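# Robot chess: make the one capture Black cannot answer

## Task

White is to move. Find the single capture after which no Black piece can take back, make it, and set the captured piece standing upright on the table off the board. Pawns step one square per move: White's advance toward rank 5 and Black's toward rank 1. Square names are printed along the board's border. When done, every other square must hold exactly what it held at the start, every piece on the board must stand upright and lie entirely within its square, and nothing may rely on the robot holding it.

## Robot and tools

ROBOT. Two six-joint arms (UR12e type), left_arm and right_arm, each with a two-finger parallel gripper. Base positions in the scene frame: left_arm (-0.083, +0.598, 0), right_arm (-0.030, -0.687, 0). The names do not mean image sides.

FRAME. A single scene frame serves for all poses: origin on the table top midway between the arms, +z up, +x out over the table, left_arm on the +y side. Positions are in metres. Quaternions are written w first (qw, qx, qy, qz).

GRIPPER GEOMETRY. The fingers point along the gripper's own +z axis and close along its x axis. The reported end_effector_position sits midway between the pads, and the fingertips extend 17.5 mm past it. A flat block projects about 9 cm toward the gripper's -y side and turns with it, so watch its clearance near pieces. Pure rotations pivot about the pad midpoint.

ROW FORMAT (used by both motion tools). One row is 20 numbers: left_arm x, y, z, qw, qx, qy, qz, then left gripper position, force_limit, speed; then the same ten for right_arm. x..qz form an absolute target pose for that gripper in the scene frame, not an offset. The last three numbers of each arm's block lie in [-1, 1]. position: +1 fully open (50 mm gap), about -0.65 pads touching, -1 means close until an object stops the fingers (use this to grip). force_limit: -1 about 20 N per pad, 0 about 102 N, +1 about 185 N. speed: -1 is 20 mm/s, 0 is 85 mm/s, +1 is 150 mm/s. A finger change only registers when position differs by 0.01 or more; to keep a gripper unchanged, repeat its previous three numbers (a 0 is a real command). To hold an arm still, resend its exact last reported pose and quaternion.

execute_actions(actions): actions is a list of actions; each action is a table of up to 15 rows, each row run for one 1/30 s step; a shorter table repeats its last row to fill 15 steps. An empty list just returns state and images. Per step the command is clipped to within 100 mm and 16 degrees of the measured pose, so long moves need several actions. A target more than 0.6 m away along any gripper axis gets refused for both arms; if the first action is malformed or fails that check, nothing runs.

move(target, speed, stop_force, blocking): target is one 20-number row as above. The grippers travel in straight lines to their targets and finish together, taking 0.5 to 10 s. speed is the path top speed in m/s, 0.002 to 0.5 (default 0.25); turning is capped at twice that in rad/s. stop_force (13 to 80 N, shared by both arms) ends an arm's path when its wrist sensor senses that much extra push opposing the motion; use it only with slow, non-rotating approaches, and omit it when lifting off something. blocking=false returns after 0.5 s while motion continues (not allowed with stop_force); then use wait or stop before sending more. The result has a move: line giving the ending (done, off_target, moving, held, fault, contact) and limits (paced = target clipped; held = some steps blocked), plus each gripper's distance from its target.

wait(seconds): 0 to 10; arms hold their last command; also used to check a non-blocking move. stop(): brakes a running move; fingers keep going. zoom_image(camera, region): camera is cam_left_wrist or cam_right_wrist (both 672x504), region [x0, y0, x1, y1] in pixels from the top-left, at most 504 by 504. read_manual(section): only "licences"; moves nothing. finished_scene(scene): ends the current scene, irreversibly, and reports success.

RESULTS. The state line lists each gripper's position, quaternion and velocities; reported positions can be slightly off at long reach. "Hand target" is the pose the controller is currently driving toward. "pose unreachable" means a clearance check altered or blocked that arm's command. Step readings show positions at some steps; HELD marks steps where a command was held back. object_status: 0 moving, 1 stopped while opening, 2 stopped while closing (a real grip — confirm this after closing), 3 reached requested position or pads met (usually empty). Opening in mm is about (250 - position_measured) x 0.202. Wrist force and torque are given in the gripper's own axes (noise a few N, saturating near 100 N). Joint torques are rough. MOTOR HOT warns from 70 °C; at 85 °C the arm brakes until it cools.

CAMERAS. Each wrist camera comes with intrinsics K, distortion and a world-to-camera transform; these are approximate (few mm, under a degree of error), and updated when they change.

CAUTIONS. Approach pieces from above, slowly, with the fingers open, and keep the wrist block clear of neighbouring pieces. Never drive a stiff arm past contact: a small overshoot into the table or a piece can cause a fault stop (arm halts 10 s and gives way); outside force of 150 N or joint overload does the same. Keep the arms apart. Grip gently, lift clear before moving sideways, and release only once the piece rests flat and upright. Knocking anything off the table fails the task; drops, slips and hard hits are also penalised. Motion lags commands by about 0.17 s, and occasional tugs on held parts may happen.

Each tool is called after "Call:" as name(argument=value, ...), one argument or row to a line, values as JSON.

## Session

Call:
execute_actions(
  actions=[],
)

Scene clock: 0.00 s.
left_arm: end_effector_position=(+0.5210, +0.3294, +0.3329) position_measured=3 object_status=3 end_effector_quat_wxyz=(+0.190, +0.950, -0.021, +0.247) end_effector_velocity=(-0.001, -0.001, +0.000) end_effector_angular_velocity=(-0.001, +0.001, -0.002) | right_arm: end_effector_position=(+0.5399, -0.1788, +0.3173) position_measured=3 object_status=3 end_effector_quat_wxyz=(-0.105, +0.146, +0.977, +0.111) end_effector_velocity=(-0.000, -0.000, +0.000) end_effector_angular_velocity=(-0.001, +0.000, +0.000)
Joint positions: left_arm=[-0.92  -1.798  2.281 -2.687 -1.54   0.894] | right_arm=[ 3.937 -1.732 -1.743 -1.161  1.868 -0.409]
Joint velocities: left_arm=[-0.    -0.    -0.     0.001 -0.002  0.   ] | right_arm=[ 0.     0.    -0.    -0.001 -0.     0.   ]
Joint torques (N m, as the arm reports them, + toward a larger angle): no reading
Wrist force (N, on the end effector, along its own x y z axes, offset not removed): no reading
Wrist torque (N m, same axes, about the end effector's origin, offset not removed): no reading
Hand target (left_arm): +0.521, +0.329, +0.333; +0.190, +0.950, -0.021, +0.247
Hand target (right_arm): +0.540, -0.179, +0.317; -0.105, +0.146, +0.977, +0.111

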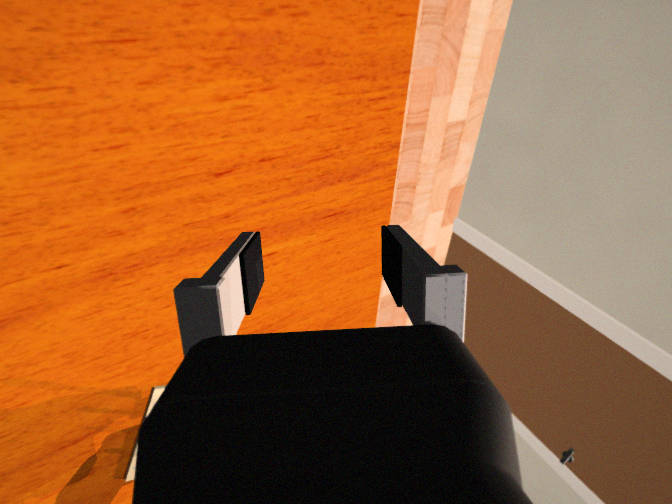

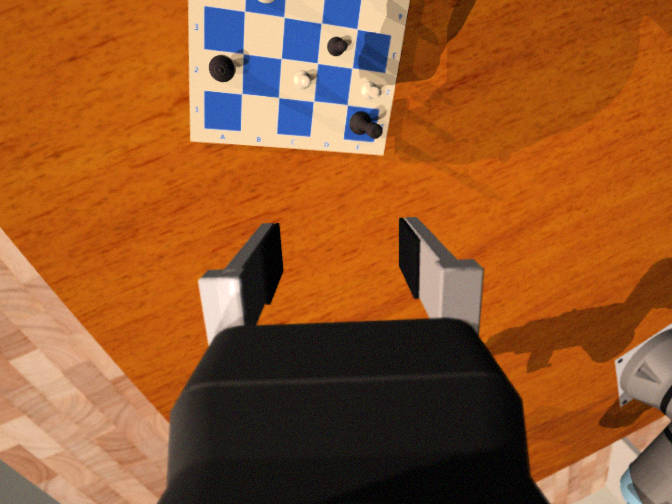

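Call:
move(
  target=[0.521,0.3294,0.3329,0.19,0.95,-0.021,0.247,1,0,0,0.49,-0.27,0.30,-0.105,0.146,0.977,0.111,1,0,0],
)

Call:
zoom_image(
  camera="cam_right_wrist",
  region=[160,0,480,240],
)

Scene clock: 5.57 s.
left_arm: end_effector_position=(+0.5210, +0.3294, +0.3329) position_measured=3 object_status=3 end_effector_quat_wxyz=(+0.190, +0.950, -0.021, +0.247) end_effector_velocity=(-0.001, +0.000, -0.002) end_effector_angular_velocity=(+0.002, +0.003, -0.001) | right_arm: end_effector_position=(+0.4901, -0.2698, +0.3000) position_measured=3 object_status=3 end_effector_quat_wxyz=(-0.105, +0.146, +0.977, +0.111) end_effector_velocity=(-0.001, -0.001, -0.000) end_effector_angular_velocity=(+0.001, -0.000, -0.001)
Joint positions: left_arm=[-0.92  -1.798  2.281 -2.687 -1.539  0.894] | right_arm=[ 3.904 -1.59  -1.929 -1.126  1.871 -0.444]
Joint velocities: left_arm=[-0.     0.001  0.001  0.001 -0.001 -0.   ] | right_arm=[-0.001  0.002 -0.003  0.001  0.     0.   ]
Joint torques (N m, as the arm reports them, + toward a larger angle): left_arm=[-13.74 -20.91 -51.54  -4.29   3.08   3.57] | right_arm=[-14.5   67.91  43.33   6.89   4.33  -3.07]
Wrist force (N, on the end effector, along its own x y z axes, offset not removed): left_arm=[-1.2 -0.7 -2.1] | right_arm=[1.2 1.6 -0.9]
Wrist torque (N m, same axes, about the end effector's origin, offset not removed): left_arm=[-0.18 0.28 0.02] | right_arm=[0.63 0.08 0.20]
Hand target (left_arm): +0.521, +0.329, +0.333; +0.190, +0.950, -0.021, +0.247
Hand target (right_arm): +0.490, -0.270, +0.300; -0.105, +0.146, +0.977, +0.111
Off the commanded pose (left_arm): 0.000 m, 0 deg.
Off the commanded pose (right_arm): 0.000 m, 0 deg.
move: done
camera_calibration (this result's frames):
cam_left_wrist: T_world_to_cam=[[0.859325, 0.0394212, 0.509908, -0.632512], [-0.280655, -0.797141, 0.534602, 0.23632], [0.427543, -0.602505, -0.673939, 0.351146], [0, 0, 0, 1]] pos_world=[0.459728, 0.424882, 0.432837]
cam_right_wrist: T_world_to_cam=[[-0.925218, 0.298564, 0.23416, 0.468197], [0.373507, 0.825316, 0.423493, -0.0805464], [-0.066816, 0.479284, -0.875113, 0.57215], [0, 0, 0, 1]] pos_world=[0.501498, -0.347533, 0.425174]

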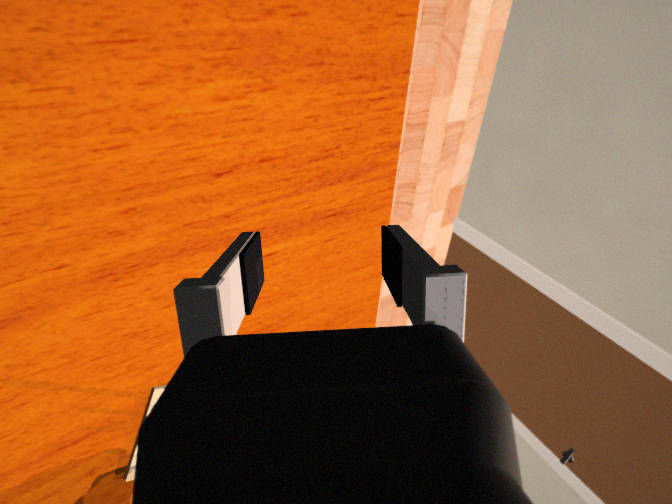

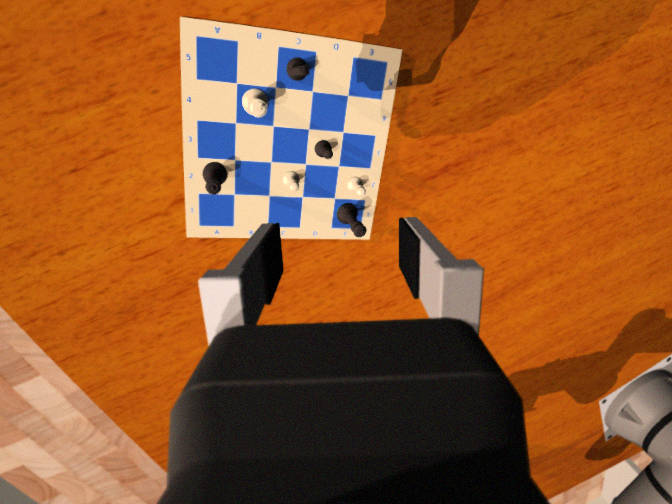

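Region (160, 0, 480, 240) of cam_right_wrist's 672x504 image, scaled by 1.575, with more detail than that image has; it fills the top 378 rows of this view, and the rest is white.

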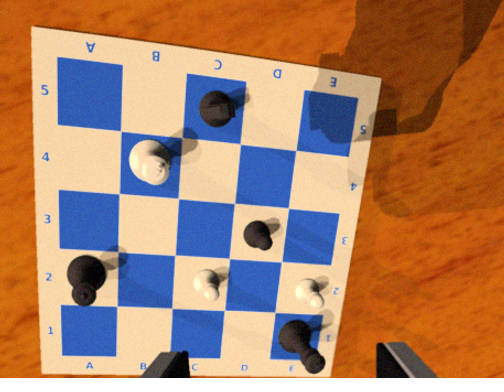

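Call:
zoom_image(
  camera="cam_right_wrist",
  region=[220,30,340,130],
)

Call:
zoom_image(
  camera="cam_right_wrist",
  region=[190,130,390,245],
)

Region (220, 30, 340, 130) of cam_right_wrist's 672x504 image, scaled by 4.200, with more detail than that image has.

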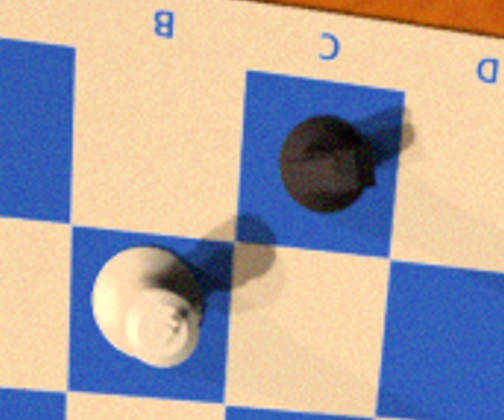

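Region (190, 130, 390, 245) of cam_right_wrist's 672x504 image, scaled by 2.520, with more detail than that image has; it fills the top 290 rows of this view, and the rest is white.

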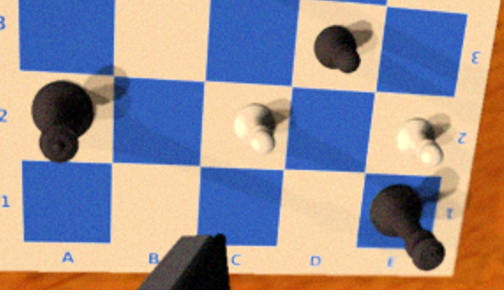

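Call:
move(
  target=[0.521,0.3294,0.3329,0.19,0.95,-0.021,0.247,1,0,0,0.4455,-0.327,0.13,0,-0.609,0.793,0,0.5,-0.8,0],
  speed=0.4,
)

Call:
zoom_image(
  camera="cam_right_wrist",
  region=[220,60,460,300],
)

Scene clock: 19.63 s.
left_arm: end_effector_position=(+0.5210, +0.3294, +0.3329) position_measured=3 object_status=3 end_effector_quat_wxyz=(+0.190, +0.950, -0.021, +0.247) end_effector_velocity=(+0.000, +0.000, +0.000) end_effector_angular_velocity=(+0.001, -0.001, +0.001) | right_arm: end_effector_position=(+0.4456, -0.3269, +0.1299) position_measured=78 object_status=3 end_effector_quat_wxyz=(-0.000, -0.609, +0.794, +0.000) end_effector_velocity=(-0.000, -0.000, -0.001) end_effector_angular_velocity=(+0.002, -0.002, +0.014)
Joint positions: left_arm=[-0.92  -1.798  2.281 -2.687 -1.539  0.894] | right_arm=[ 4.07  -1.561 -2.271 -0.881  1.571 -1.893]
Joint velocities: left_arm=[-0.    -0.     0.    -0.     0.001  0.   ] | right_arm=[ 0.     0.    -0.005  0.007 -0.001 -0.013]
Joint torques (N m, as the arm reports them, + toward a larger angle): left_arm=[-15.06 -12.   -52.17  -4.17   3.19   3.24] | right_arm=[12.7  61.14 34.93  6.87 -3.61 -3.12]
Wrist force (N, on the end effector, along its own x y z axes, offset not removed): left_arm=[-1.2 1.1 -3.6] | right_arm=[2.3 1.3 0.1]
Wrist torque (N m, same axes, about the end effector's origin, offset not removed): left_arm=[-0.03 0.18 0.00] | right_arm=[0.69 -0.13 0.10]
Hand target (left_arm): +0.521, +0.329, +0.333; +0.190, +0.950, -0.021, +0.247
Hand target (right_arm): +0.446, -0.327, +0.130; +0.000, -0.609, +0.793, -0.000
Off the commanded pose (left_arm): 0.000 m, 0 deg.
Off the commanded pose (right_arm): 0.000 m, 0 deg.
move: done
camera_calibration (this result's frames):
cam_left_wrist: T_world_to_cam=[[0.859319, 0.0394233, 0.509919, -0.632531], [-0.280664, -0.797135, 0.534606, 0.236307], [0.42755, -0.602513, -0.673928, 0.351138], [0, 0, 0, 1]] pos_world=[0.459739, 0.42487, 0.43285]
cam_right_wrist: T_world_to_cam=[[-0.29433, -0.955644, -0.010663, -0.175375], [-0.922661, 0.281227, 0.263833, 0.475616], [-0.249132, 0.0874923, -0.964509, 0.412488], [0, 0, 0, 1]] pos_world=[0.489978, -0.337442, 0.270495]

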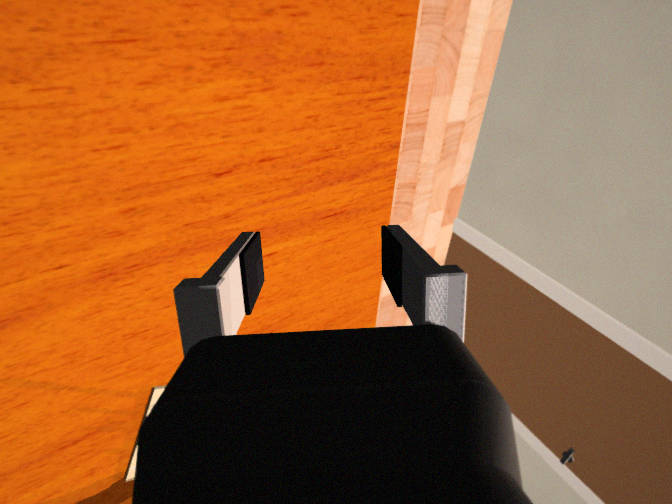

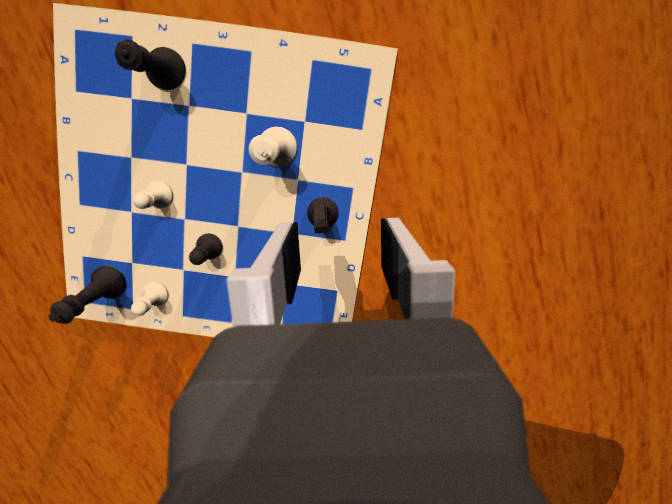

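Region (220, 60, 460, 300) of cam_right_wrist's 672x504 image, scaled by 2.100, with more detail than that image has.

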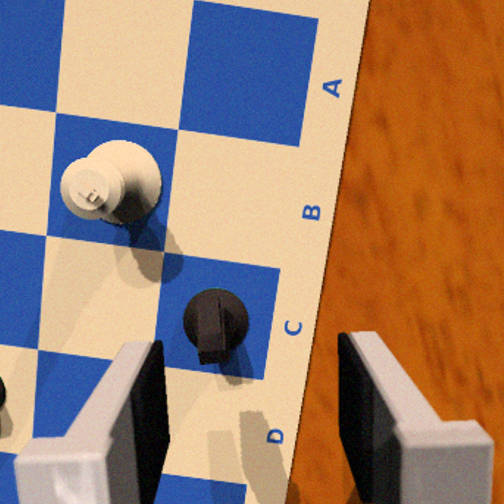

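Call:
move(
  target=[0.521,0.3294,0.3329,0.19,0.95,-0.021,0.247,1,0,0,0.4445,-0.3155,0.075,0,-0.574,0.819,0,0.5,-0.8,0],
  speed=0.1,
)

Call:
zoom_image(
  camera="cam_right_wrist",
  region=[220,80,460,320],
)

Scene clock: 23.77 s.
left_arm: end_effector_position=(+0.5210, +0.3294, +0.3329) position_measured=3 object_status=3 end_effector_quat_wxyz=(+0.190, +0.950, -0.021, +0.247) end_effector_velocity=(+0.000, +0.000, +0.000) end_effector_angular_velocity=(-0.001, -0.001, +0.001) | right_arm: end_effector_position=(+0.4445, -0.3155, +0.0751) position_measured=78 object_status=3 end_effector_quat_wxyz=(-0.000, -0.574, +0.819, +0.000) end_effector_velocity=(+0.000, +0.000, -0.002) end_effector_angular_velocity=(-0.001, -0.001, -0.003)
Joint positions: left_arm=[-0.92  -1.798  2.281 -2.687 -1.539  0.894] | right_arm=[ 4.083 -1.656 -2.303 -0.754  1.571 -1.794]
Joint velocities: left_arm=[ 0.     0.     0.    -0.002  0.    -0.   ] | right_arm=[ 0.001 -0.004 -0.001  0.004 -0.001  0.004]
Joint torques (N m, as the arm reports them, + toward a larger angle): left_arm=[-13.47 -16.82 -52.75  -4.31   3.     3.7 ] | right_arm=[12.88 25.23 30.37  6.87 -3.09  2.74]
Wrist force (N, on the end effector, along its own x y z axes, offset not removed): left_arm=[0.7 1.6 -4.0] | right_arm=[0.3 0.3 0.6]
Wrist torque (N m, same axes, about the end effector's origin, offset not removed): left_arm=[0.18 -0.08 -0.03] | right_arm=[0.51 0.27 0.13]
Hand target (left_arm): +0.521, +0.329, +0.333; +0.190, +0.950, -0.021, +0.247
Hand target (right_arm): +0.445, -0.315, +0.075; -0.000, -0.574, +0.819, -0.000
Off the commanded pose (left_arm): 0.000 m, 0 deg.
Off the commanded pose (right_arm): 0.000 m, 0 deg.
move: done
camera_calibration (this result's frames):
cam_left_wrist: T_world_to_cam=[[0.859319, 0.0394237, 0.509919, -0.632531], [-0.280664, -0.797135, 0.534606, 0.236306], [0.42755, -0.602513, -0.673928, 0.351138], [0, 0, 0, 1]] pos_world=[0.459739, 0.42487, 0.432851]
cam_right_wrist: T_world_to_cam=[[-0.37491, -0.927, -0.0107056, -0.12054], [-0.89521, 0.359004, 0.264036, 0.498175], [-0.240918, 0.108574, -0.964453, 0.361366], [0, 0, 0, 1]] pos_world=[0.48784, -0.329822, 0.215693]

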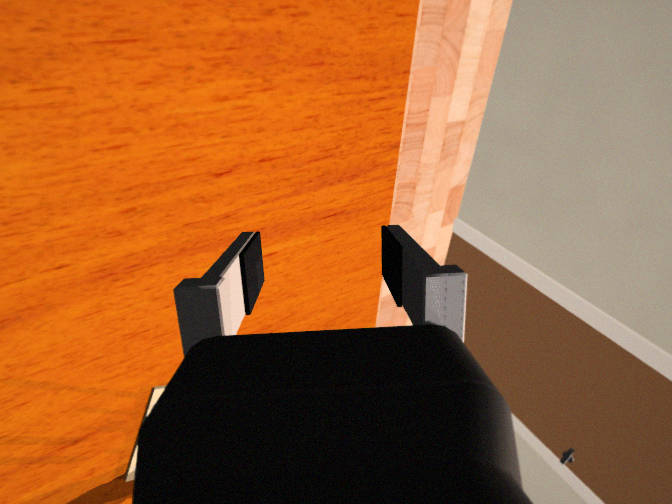

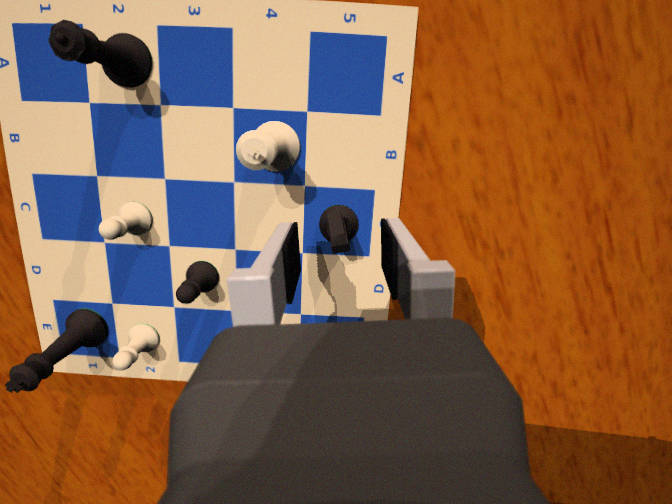

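Region (220, 80, 460, 320) of cam_right_wrist's 672x504 image, scaled by 2.100, with more detail than that image has.

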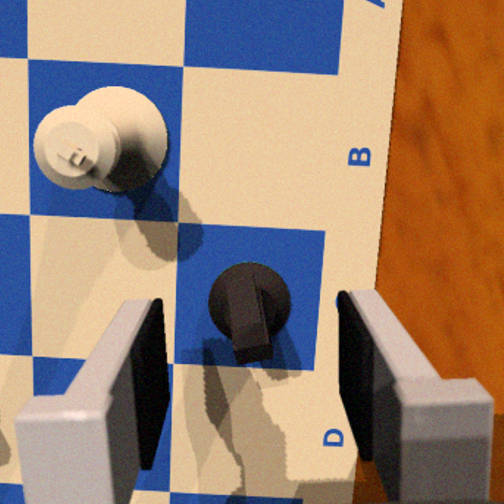

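Call:
move(
  target=[0.521,0.3294,0.3329,0.19,0.95,-0.021,0.247,1,0,0,0.4435,-0.315,0.042,0,-0.602,0.799,0,0.5,-0.8,0],
  speed=0.06,
)

Call:
zoom_image(
  camera="cam_right_wrist",
  region=[220,80,460,320],
)

Scene clock: 27.03 s.
left_arm: end_effector_position=(+0.5210, +0.3294, +0.3329) position_measured=3 object_status=3 end_effector_quat_wxyz=(+0.190, +0.950, -0.021, +0.247) end_effector_velocity=(+0.000, +0.000, +0.000) end_effector_angular_velocity=(+0.001, -0.001, +0.000) | right_arm: end_effector_position=(+0.4435, -0.3150, +0.0422) position_measured=78 object_status=3 end_effector_quat_wxyz=(-0.000, -0.602, +0.799, -0.000) end_effector_velocity=(+0.000, +0.000, -0.002) end_effector_angular_velocity=(+0.001, -0.000, +0.004)
Joint positions: left_arm=[-0.92  -1.798  2.281 -2.687 -1.539  0.894] | right_arm=[ 4.084 -1.708 -2.329 -0.676  1.571 -1.861]
Joint velocities: left_arm=[ 0.     0.    -0.001  0.001  0.001  0.   ] | right_arm=[-0.    -0.004 -0.002  0.006  0.    -0.004]
Joint torques (N m, as the arm reports them, + toward a larger angle): left_arm=[-13.32 -14.32 -51.62  -4.94   2.65   3.19] | right_arm=[ 9.59 28.47 28.27  6.8  -1.01 -3.22]
Wrist force (N, on the end effector, along its own x y z axes, offset not removed): left_arm=[-0.8 -3.3 -1.3] | right_arm=[1.3 2.8 -2.6]
Wrist torque (N m, same axes, about the end effector's origin, offset not removed): left_arm=[-0.76 0.23 0.06] | right_arm=[0.78 0.16 0.11]
Hand target (left_arm): +0.521, +0.329, +0.333; +0.190, +0.950, -0.021, +0.247
Hand target (right_arm): +0.444, -0.315, +0.042; -0.000, -0.602, +0.799, -0.000
Off the commanded pose (left_arm): 0.000 m, 0 deg.
Off the commanded pose (right_arm): 0.000 m, 0 deg.
move: done
camera_calibration (this result's frames):
cam_left_wrist: T_world_to_cam=[[0.859319, 0.0394234, 0.509919, -0.632531], [-0.280664, -0.797135, 0.534606, 0.236307], [0.42755, -0.602513, -0.673928, 0.351138], [0, 0, 0, 1]] pos_world=[0.459739, 0.42487, 0.43285]
cam_right_wrist: T_world_to_cam=[[-0.310893, -0.950385, -0.0106488, -0.156562], [-0.917662, 0.297234, 0.26372, 0.496385], [-0.24747, 0.0917606, -0.96454, 0.326924], [0, 0, 0, 1]] pos_world=[0.487744, -0.326335, 0.182758]

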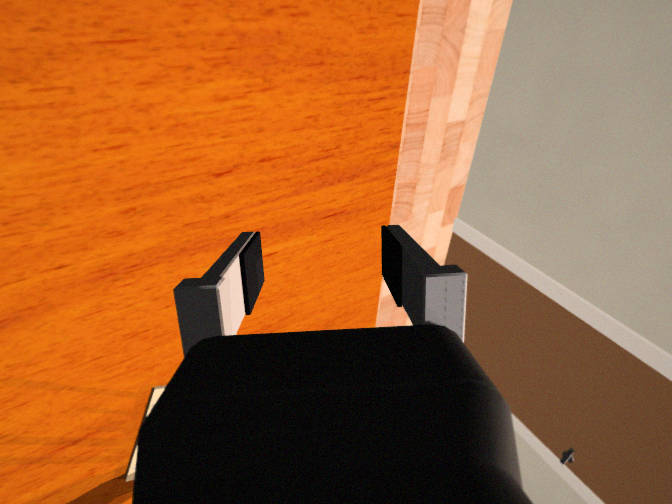

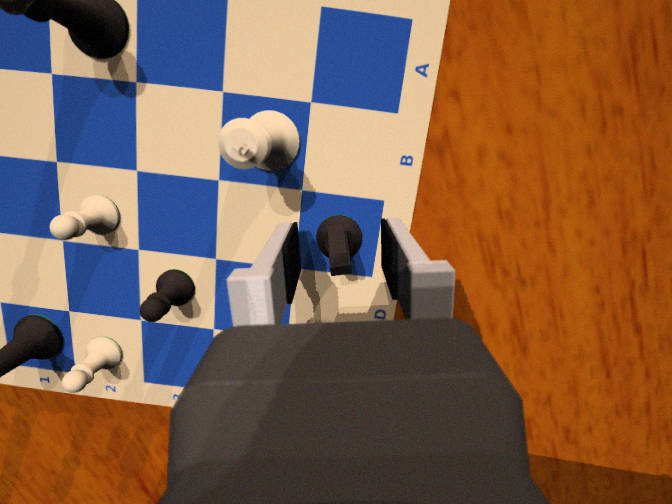

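Region (220, 80, 460, 320) of cam_right_wrist's 672x504 image, scaled by 2.100, with more detail than that image has.

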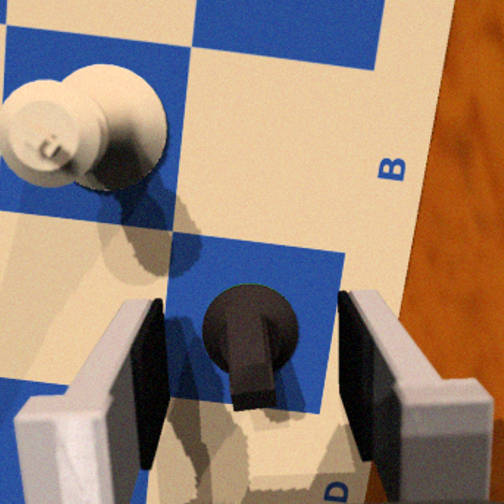

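Call:
execute_actions(
  actions=[
    [[0.521,0.3294,0.3329,0.19,0.95,-0.021,0.247,1,0,0,0.443,-0.315,0.039,0,-0.602,0.799,0,0.1,-0.7,0]],
    [[0.521,0.3294,0.3329,0.19,0.95,-0.021,0.247,1,0,0,0.443,-0.315,0.039,0,-0.602,0.799,0,-1,-0.7,-0.6]],
    [[0.521,0.3294,0.3329,0.19,0.95,-0.021,0.247,1,0,0,0.443,-0.315,0.039,0,-0.602,0.799,0,-1,-0.7,-0.6]],
  ],
)

Call:
move(
  target=[0.521,0.3294,0.3329,0.19,0.95,-0.021,0.247,1,0,0,0.443,-0.315,0.06,0,-0.602,0.799,0,-1,-0.7,-0.6],
  speed=0.06,
)

Scene clock: 31.70 s.
left_arm: end_effector_position=(+0.5210, +0.3294, +0.3329) position_measured=3 object_status=3 end_effector_quat_wxyz=(+0.190, +0.950, -0.021, +0.247) end_effector_velocity=(-0.000, -0.000, -0.000) end_effector_angular_velocity=(-0.000, +0.001, -0.000) | right_arm: end_effector_position=(+0.4430, -0.3150, +0.0390) position_measured=213 object_status=2 end_effector_quat_wxyz=(-0.000, -0.602, +0.799, +0.000) end_effector_velocity=(+0.000, +0.000, +0.000) end_effector_angular_velocity=(+0.001, -0.001, -0.001)
Joint positions: left_arm=[-0.92  -1.798  2.281 -2.687 -1.539  0.894] | right_arm=[ 4.085 -1.713 -2.331 -0.668  1.571 -1.86 ]
Joint velocities: left_arm=[-0.    -0.     0.     0.    -0.001 -0.   ] | right_arm=[-0.001 -0.     0.     0.001  0.     0.   ]
Joint torques (N m, as the arm reports them, + toward a larger angle): left_arm=[-13.72 -15.57 -51.73  -5.36   2.53   3.  ] | right_arm=[13.29 28.44 27.52  6.43  3.12  2.75]
Wrist force (N, on the end effector, along its own x y z axes, offset not removed): left_arm=[0.7 -0.3 0.7] | right_arm=[2.1 1.3 -3.0]
Wrist torque (N m, same axes, about the end effector's origin, offset not removed): left_arm=[-0.12 -0.08 -0.09] | right_arm=[0.55 0.01 0.18]
Hand target (left_arm): +0.521, +0.329, +0.333; +0.190, +0.950, -0.021, +0.247
Hand target (right_arm): +0.443, -0.315, +0.039; +0.000, -0.602, +0.799, +0.000
Off the commanded pose (left_arm): 0.000 m, 0 deg.
Off the commanded pose (right_arm): 0.000 m, 0 deg.
Step readings (end_effector_position; steps 1 to 15: 1st action; 16 to 30: 2nd action; 31 to 45: 3rd action):
0: left_arm (+0.5210, +0.3294, +0.3329) | right_arm (+0.4435, -0.3150, +0.0420)
1: left_arm (+0.5210, +0.3294, +0.3329) | right_arm (+0.4435, -0.3150, +0.0420)
2: left_arm (+0.5210, +0.3294, +0.3329) | right_arm (+0.4435, -0.3150, +0.0416)
4: left_arm (+0.5210, +0.3294, +0.3329) | right_arm (+0.4433, -0.3151, +0.0404)
8: left_arm (+0.5210, +0.3294, +0.3329) | right_arm (+0.4431, -0.3150, +0.0394)
15: left_arm (+0.5210, +0.3294, +0.3329) | right_arm (+0.4430, -0.3150, +0.0390)
16: left_arm (+0.5210, +0.3294, +0.3329) | right_arm (+0.4430, -0.3150, +0.0390)
17: left_arm (+0.5210, +0.3294, +0.3329) | right_arm (+0.4430, -0.3150, +0.0390)
19: left_arm (+0.5210, +0.3294, +0.3329) | right_arm (+0.4430, -0.3150, +0.0390)
23: left_arm (+0.5210, +0.3294, +0.3329) | right_arm (+0.4430, -0.3150, +0.0390)
30: left_arm (+0.5210, +0.3294, +0.3329) | right_arm (+0.4430, -0.3150, +0.0390)
31: left_arm (+0.5210, +0.3294, +0.3329) | right_arm (+0.4430, -0.3150, +0.0390)
32: left_arm (+0.5210, +0.3294, +0.3329) | right_arm (+0.4430, -0.3150, +0.0390)
34: left_arm (+0.5210, +0.3294, +0.3329) | right_arm (+0.4430, -0.3150, +0.0390)
38: left_arm (+0.5210, +0.3294, +0.3329) | right_arm (+0.4430, -0.3150, +0.0390)
45: end_effector_position above
camera_calibration (this result's frames):
cam_left_wrist: T_world_to_cam=[[0.859319, 0.0394236, 0.509919, -0.632531], [-0.280664, -0.797135, 0.534606, 0.236306], [0.42755, -0.602513, -0.673928, 0.351138], [0, 0, 0, 1]] pos_world=[0.459739, 0.42487, 0.43285]
cam_right_wrist: T_world_to_cam=[[-0.310531, -0.950503, -0.0107078, -0.156968], [-0.91776, 0.296862, 0.263799, 0.496664], [-0.247563, 0.0917451, -0.964518, 0.323765], [0, 0, 0, 1]] pos_world=[0.487228, -0.326343, 0.179577]

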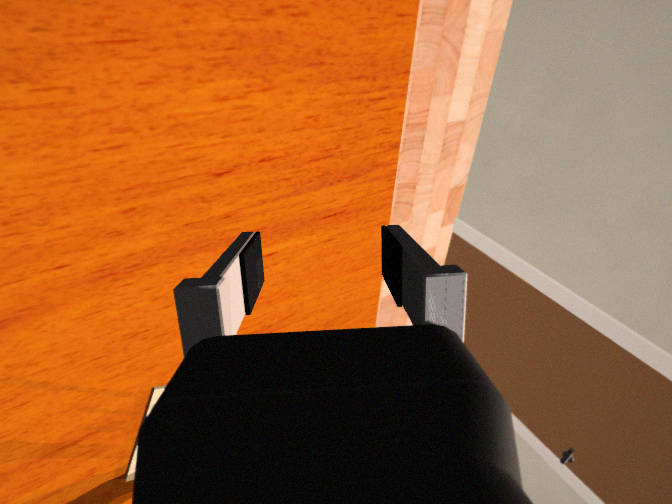

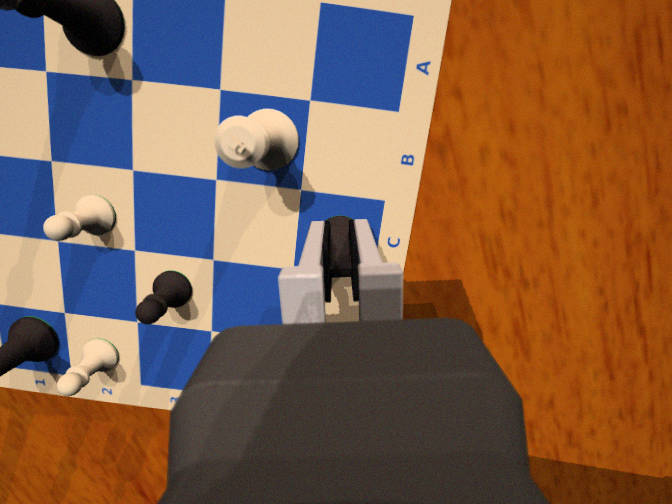

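Scene clock: 32.53 s.
left_arm: end_effector_position=(+0.5210, +0.3294, +0.3329) position_measured=3 object_status=3 end_effector_quat_wxyz=(+0.190, +0.950, -0.021, +0.247) end_effector_velocity=(+0.000, +0.000, +0.000) end_effector_angular_velocity=(+0.000, -0.001, +0.001) | right_arm: end_effector_position=(+0.4430, -0.3150, +0.0598) position_measured=213 object_status=2 end_effector_quat_wxyz=(+0.000, -0.602, +0.799, +0.000) end_effector_velocity=(+0.000, +0.000, +0.002) end_effector_angular_velocity=(+0.001, -0.000, -0.002)
Joint positions: left_arm=[-0.92  -1.798  2.281 -2.687 -1.539  0.894] | right_arm=[ 4.085 -1.677 -2.318 -0.718  1.571 -1.86 ]
Joint velocities: left_arm=[ 0.    -0.     0.    -0.001  0.001  0.   ] | right_arm=[-0.     0.003  0.002 -0.004  0.     0.002]
Joint torques (N m, as the arm reports them, + toward a larger angle): left_arm=[-13.23 -14.42 -50.86  -5.03   3.03   3.4 ] | right_arm=[ 3.86 66.85 47.1   1.7   2.54  1.69]
Wrist force (N, on the end effector, along its own x y z axes, offset not removed): left_arm=[0.5 1.4 -0.3] | right_arm=[1.1 1.0 -0.1]
Wrist torque (N m, same axes, about the end effector's origin, offset not removed): left_arm=[0.15 -0.16 0.16] | right_arm=[0.61 -0.02 0.25]
Hand target (left_arm): +0.521, +0.329, +0.333; +0.190, +0.950, -0.021, +0.247
Hand target (right_arm): +0.443, -0.315, +0.060; +0.000, -0.602, +0.799, +0.000
Off the commanded pose (left_arm): 0.000 m, 0 deg.
Off the commanded pose (right_arm): 0.000 m, 0 deg.
move: done
camera_calibration (this result's frames):
cam_left_wrist: T_world_to_cam=[[0.859319, 0.0394236, 0.509919, -0.632531], [-0.280664, -0.797135, 0.534606, 0.236307], [0.42755, -0.602513, -0.673928, 0.351138], [0, 0, 0, 1]] pos_world=[0.459739, 0.42487, 0.432851]
cam_right_wrist: T_world_to_cam=[[-0.310529, -0.950503, -0.0107267, -0.156765], [-0.917763, 0.296856, 0.263795, 0.491168], [-0.247553, 0.0917605, -0.964519, 0.343836], [0, 0, 0, 1]] pos_world=[0.487214, -0.326362, 0.200387]

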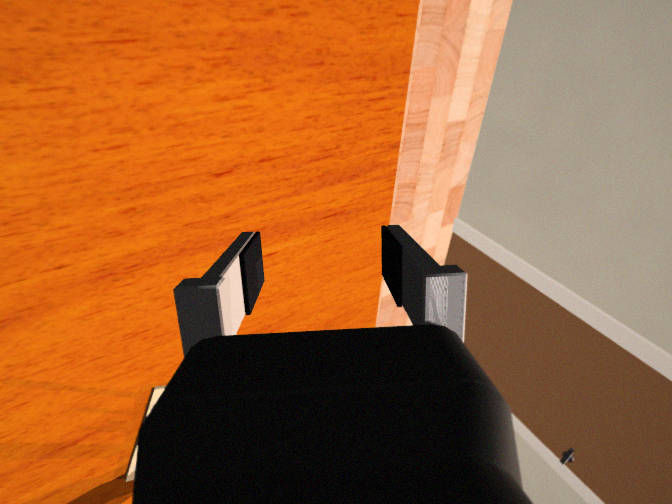

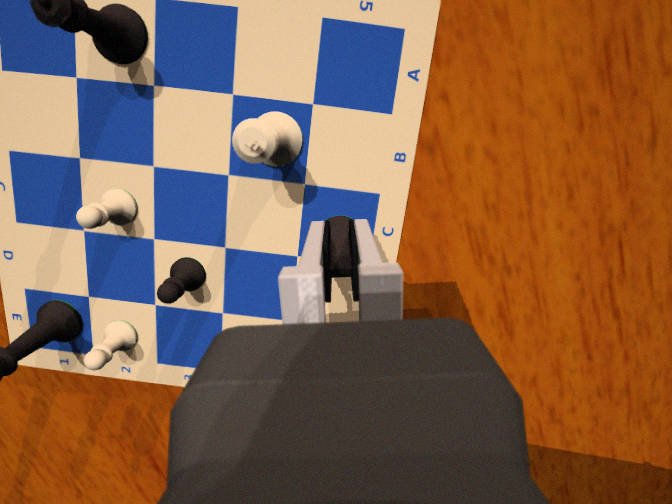

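Call:
move(
  target=[0.521,0.3294,0.3329,0.19,0.95,-0.021,0.247,1,0,0,0.43,-0.41,0.04,0,-0.602,0.799,0,-1,-0.7,-0.6],
  speed=0.15,
)

Call:
move(
  target=[0.521,0.3294,0.3329,0.19,0.95,-0.021,0.247,1,0,0,0.43,-0.41,0.024,0,-0.602,0.799,0,-1,-0.7,-0.6],
  speed=0.005,
  stop_force=13,
)

Scene clock: 35.77 s.
left_arm: end_effector_position=(+0.5210, +0.3294, +0.3329) position_measured=3 object_status=3 end_effector_quat_wxyz=(+0.190, +0.950, -0.021, +0.247) end_effector_velocity=(-0.000, -0.000, +0.001) end_effector_angular_velocity=(-0.002, -0.000, -0.000) | right_arm: end_effector_position=(+0.4301, -0.4098, +0.0400) position_measured=213 object_status=2 end_effector_quat_wxyz=(+0.000, -0.602, +0.799, -0.000) end_effector_velocity=(-0.001, -0.003, -0.001) end_effector_angular_velocity=(-0.002, +0.001, +0.000)
Joint positions: left_arm=[-0.92  -1.798  2.281 -2.687 -1.539  0.894] | right_arm=[ 4.002 -1.607 -2.451 -0.654  1.571 -1.943]
Joint velocities: left_arm=[ 0.    -0.001 -0.001 -0.    -0.001 -0.001] | right_arm=[-0.002  0.002 -0.003 -0.001  0.    -0.003]
Joint torques (N m, as the arm reports them, + toward a larger angle): left_arm=[-13.93 -14.06 -51.52  -5.56   2.57   2.97] | right_arm=[-13.98  57.86  27.97   6.75   1.53  -2.37]
Wrist force (N, on the end effector, along its own x y z axes, offset not removed): left_arm=[2.4 0.7 1.6] | right_arm=[0.5 2.8 -1.7]
Wrist torque (N m, same axes, about the end effector's origin, offset not removed): left_arm=[0.19 -0.49 -0.09] | right_arm=[0.89 0.25 0.22]
Hand target (left_arm): +0.521, +0.329, +0.333; +0.190, +0.950, -0.021, +0.247
Hand target (right_arm): +0.430, -0.410, +0.040; +0.000, -0.602, +0.799, -0.000
Off the commanded pose (left_arm): 0.000 m, 0 deg.
Off the commanded pose (right_arm): 0.000 m, 0 deg.
move: done
camera_calibration (this result's frames):
cam_left_wrist: T_world_to_cam=[[0.859319, 0.0394235, 0.509919, -0.632531], [-0.280664, -0.797135, 0.534606, 0.236307], [0.42755, -0.602513, -0.673928, 0.351138], [0, 0, 0, 1]] pos_world=[0.459739, 0.42487, 0.432851]
cam_right_wrist: T_world_to_cam=[[-0.310538, -0.9505, -0.0107225, -0.251047], [-0.917812, 0.296885, 0.263591, 0.512724], [-0.24736, 0.0916965, -0.964575, 0.330122], [0, 0, 0, 1]] pos_world=[0.474284, -0.421111, 0.180586]

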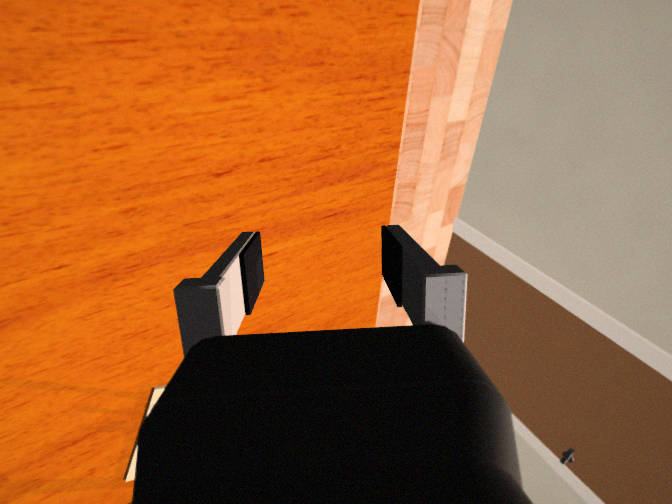

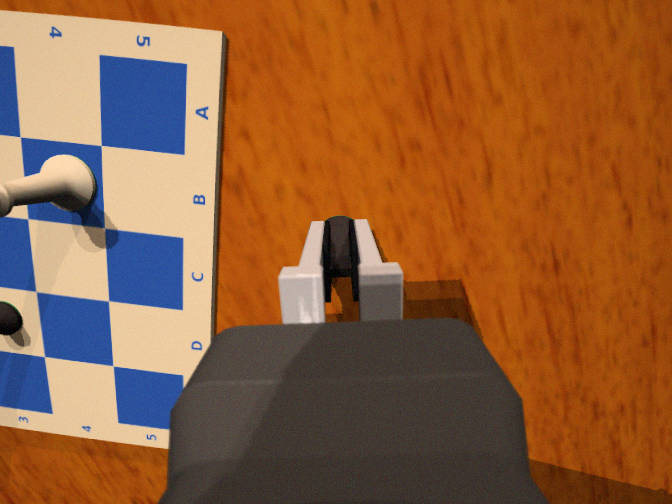

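Scene clock: 37.70 s.
left_arm: end_effector_position=(+0.5210, +0.3294, +0.3329) position_measured=3 object_status=3 end_effector_quat_wxyz=(+0.190, +0.950, -0.021, +0.247) end_effector_velocity=(+0.000, -0.000, -0.001) end_effector_angular_velocity=(-0.000, +0.000, +0.001) | right_arm: end_effector_position=(+0.4300, -0.4099, +0.0321) position_measured=213 object_status=2 end_effector_quat_wxyz=(-0.000, -0.602, +0.799, -0.000) end_effector_velocity=(-0.000, -0.000, +0.001) end_effector_angular_velocity=(+0.000, +0.001, +0.000)
Joint positions: left_arm=[-0.92  -1.798  2.281 -2.687 -1.539  0.894] | right_arm=[ 4.002 -1.623 -2.456 -0.633  1.571 -1.943]
Joint velocities: left_arm=[ 0.     0.001  0.    -0.002  0.    -0.   ] | right_arm=[ 0.     0.003  0.    -0.004  0.    -0.   ]
Joint torques (N m, as the arm reports them, + toward a larger angle): left_arm=[-12.17 -15.19 -50.92  -5.86   3.04   3.33] | right_arm=[-2.44 46.6  34.15 -0.4   3.55  0.16]
Wrist force (N, on the end effector, along its own x y z axes, offset not removed): left_arm=[1.2 -0.2 0.1] | right_arm=[1.4 4.6 -26.6]
Wrist torque (N m, same axes, about the end effector's origin, offset not removed): left_arm=[-0.13 -0.13 -0.01] | right_arm=[0.67 0.70 0.24]
Hand target (left_arm): +0.521, +0.329, +0.333; +0.190, +0.950, -0.021, +0.247
Hand target (right_arm): +0.430, -0.410, +0.032; +0.000, -0.602, +0.799, -0.000
Off the commanded pose (left_arm): 0.000 m, 0 deg.
Off the commanded pose (right_arm): 0.008 m, 0 deg.
move: contact (right_arm)
camera_calibration (this result's frames):
cam_left_wrist: T_world_to_cam=[[0.859318, 0.0394235, 0.509919, -0.632531], [-0.280664, -0.797135, 0.534606, 0.236307], [0.42755, -0.602513, -0.673928, 0.351138], [0, 0, 0, 1]] pos_world=[0.459739, 0.42487, 0.432851]
cam_right_wrist: T_world_to_cam=[[-0.310524, -0.950507, -0.0105209, -0.251334], [-0.917759, 0.296906, 0.26375, 0.514724], [-0.247573, 0.0915566, -0.964534, 0.322562], [0, 0, 0, 1]] pos_world=[0.474205, -0.421253, 0.172719]

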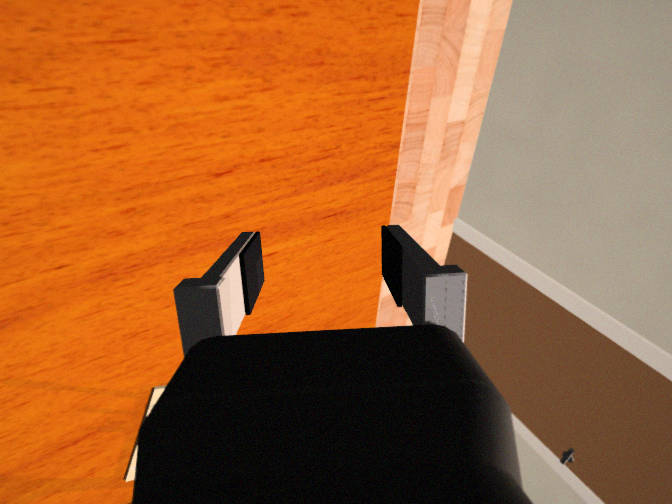

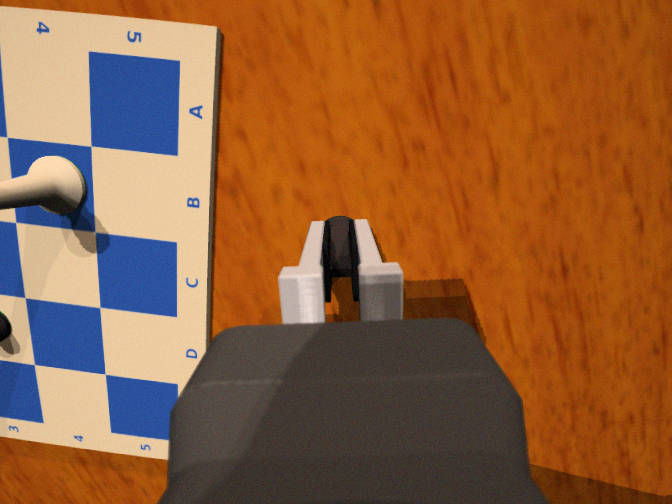

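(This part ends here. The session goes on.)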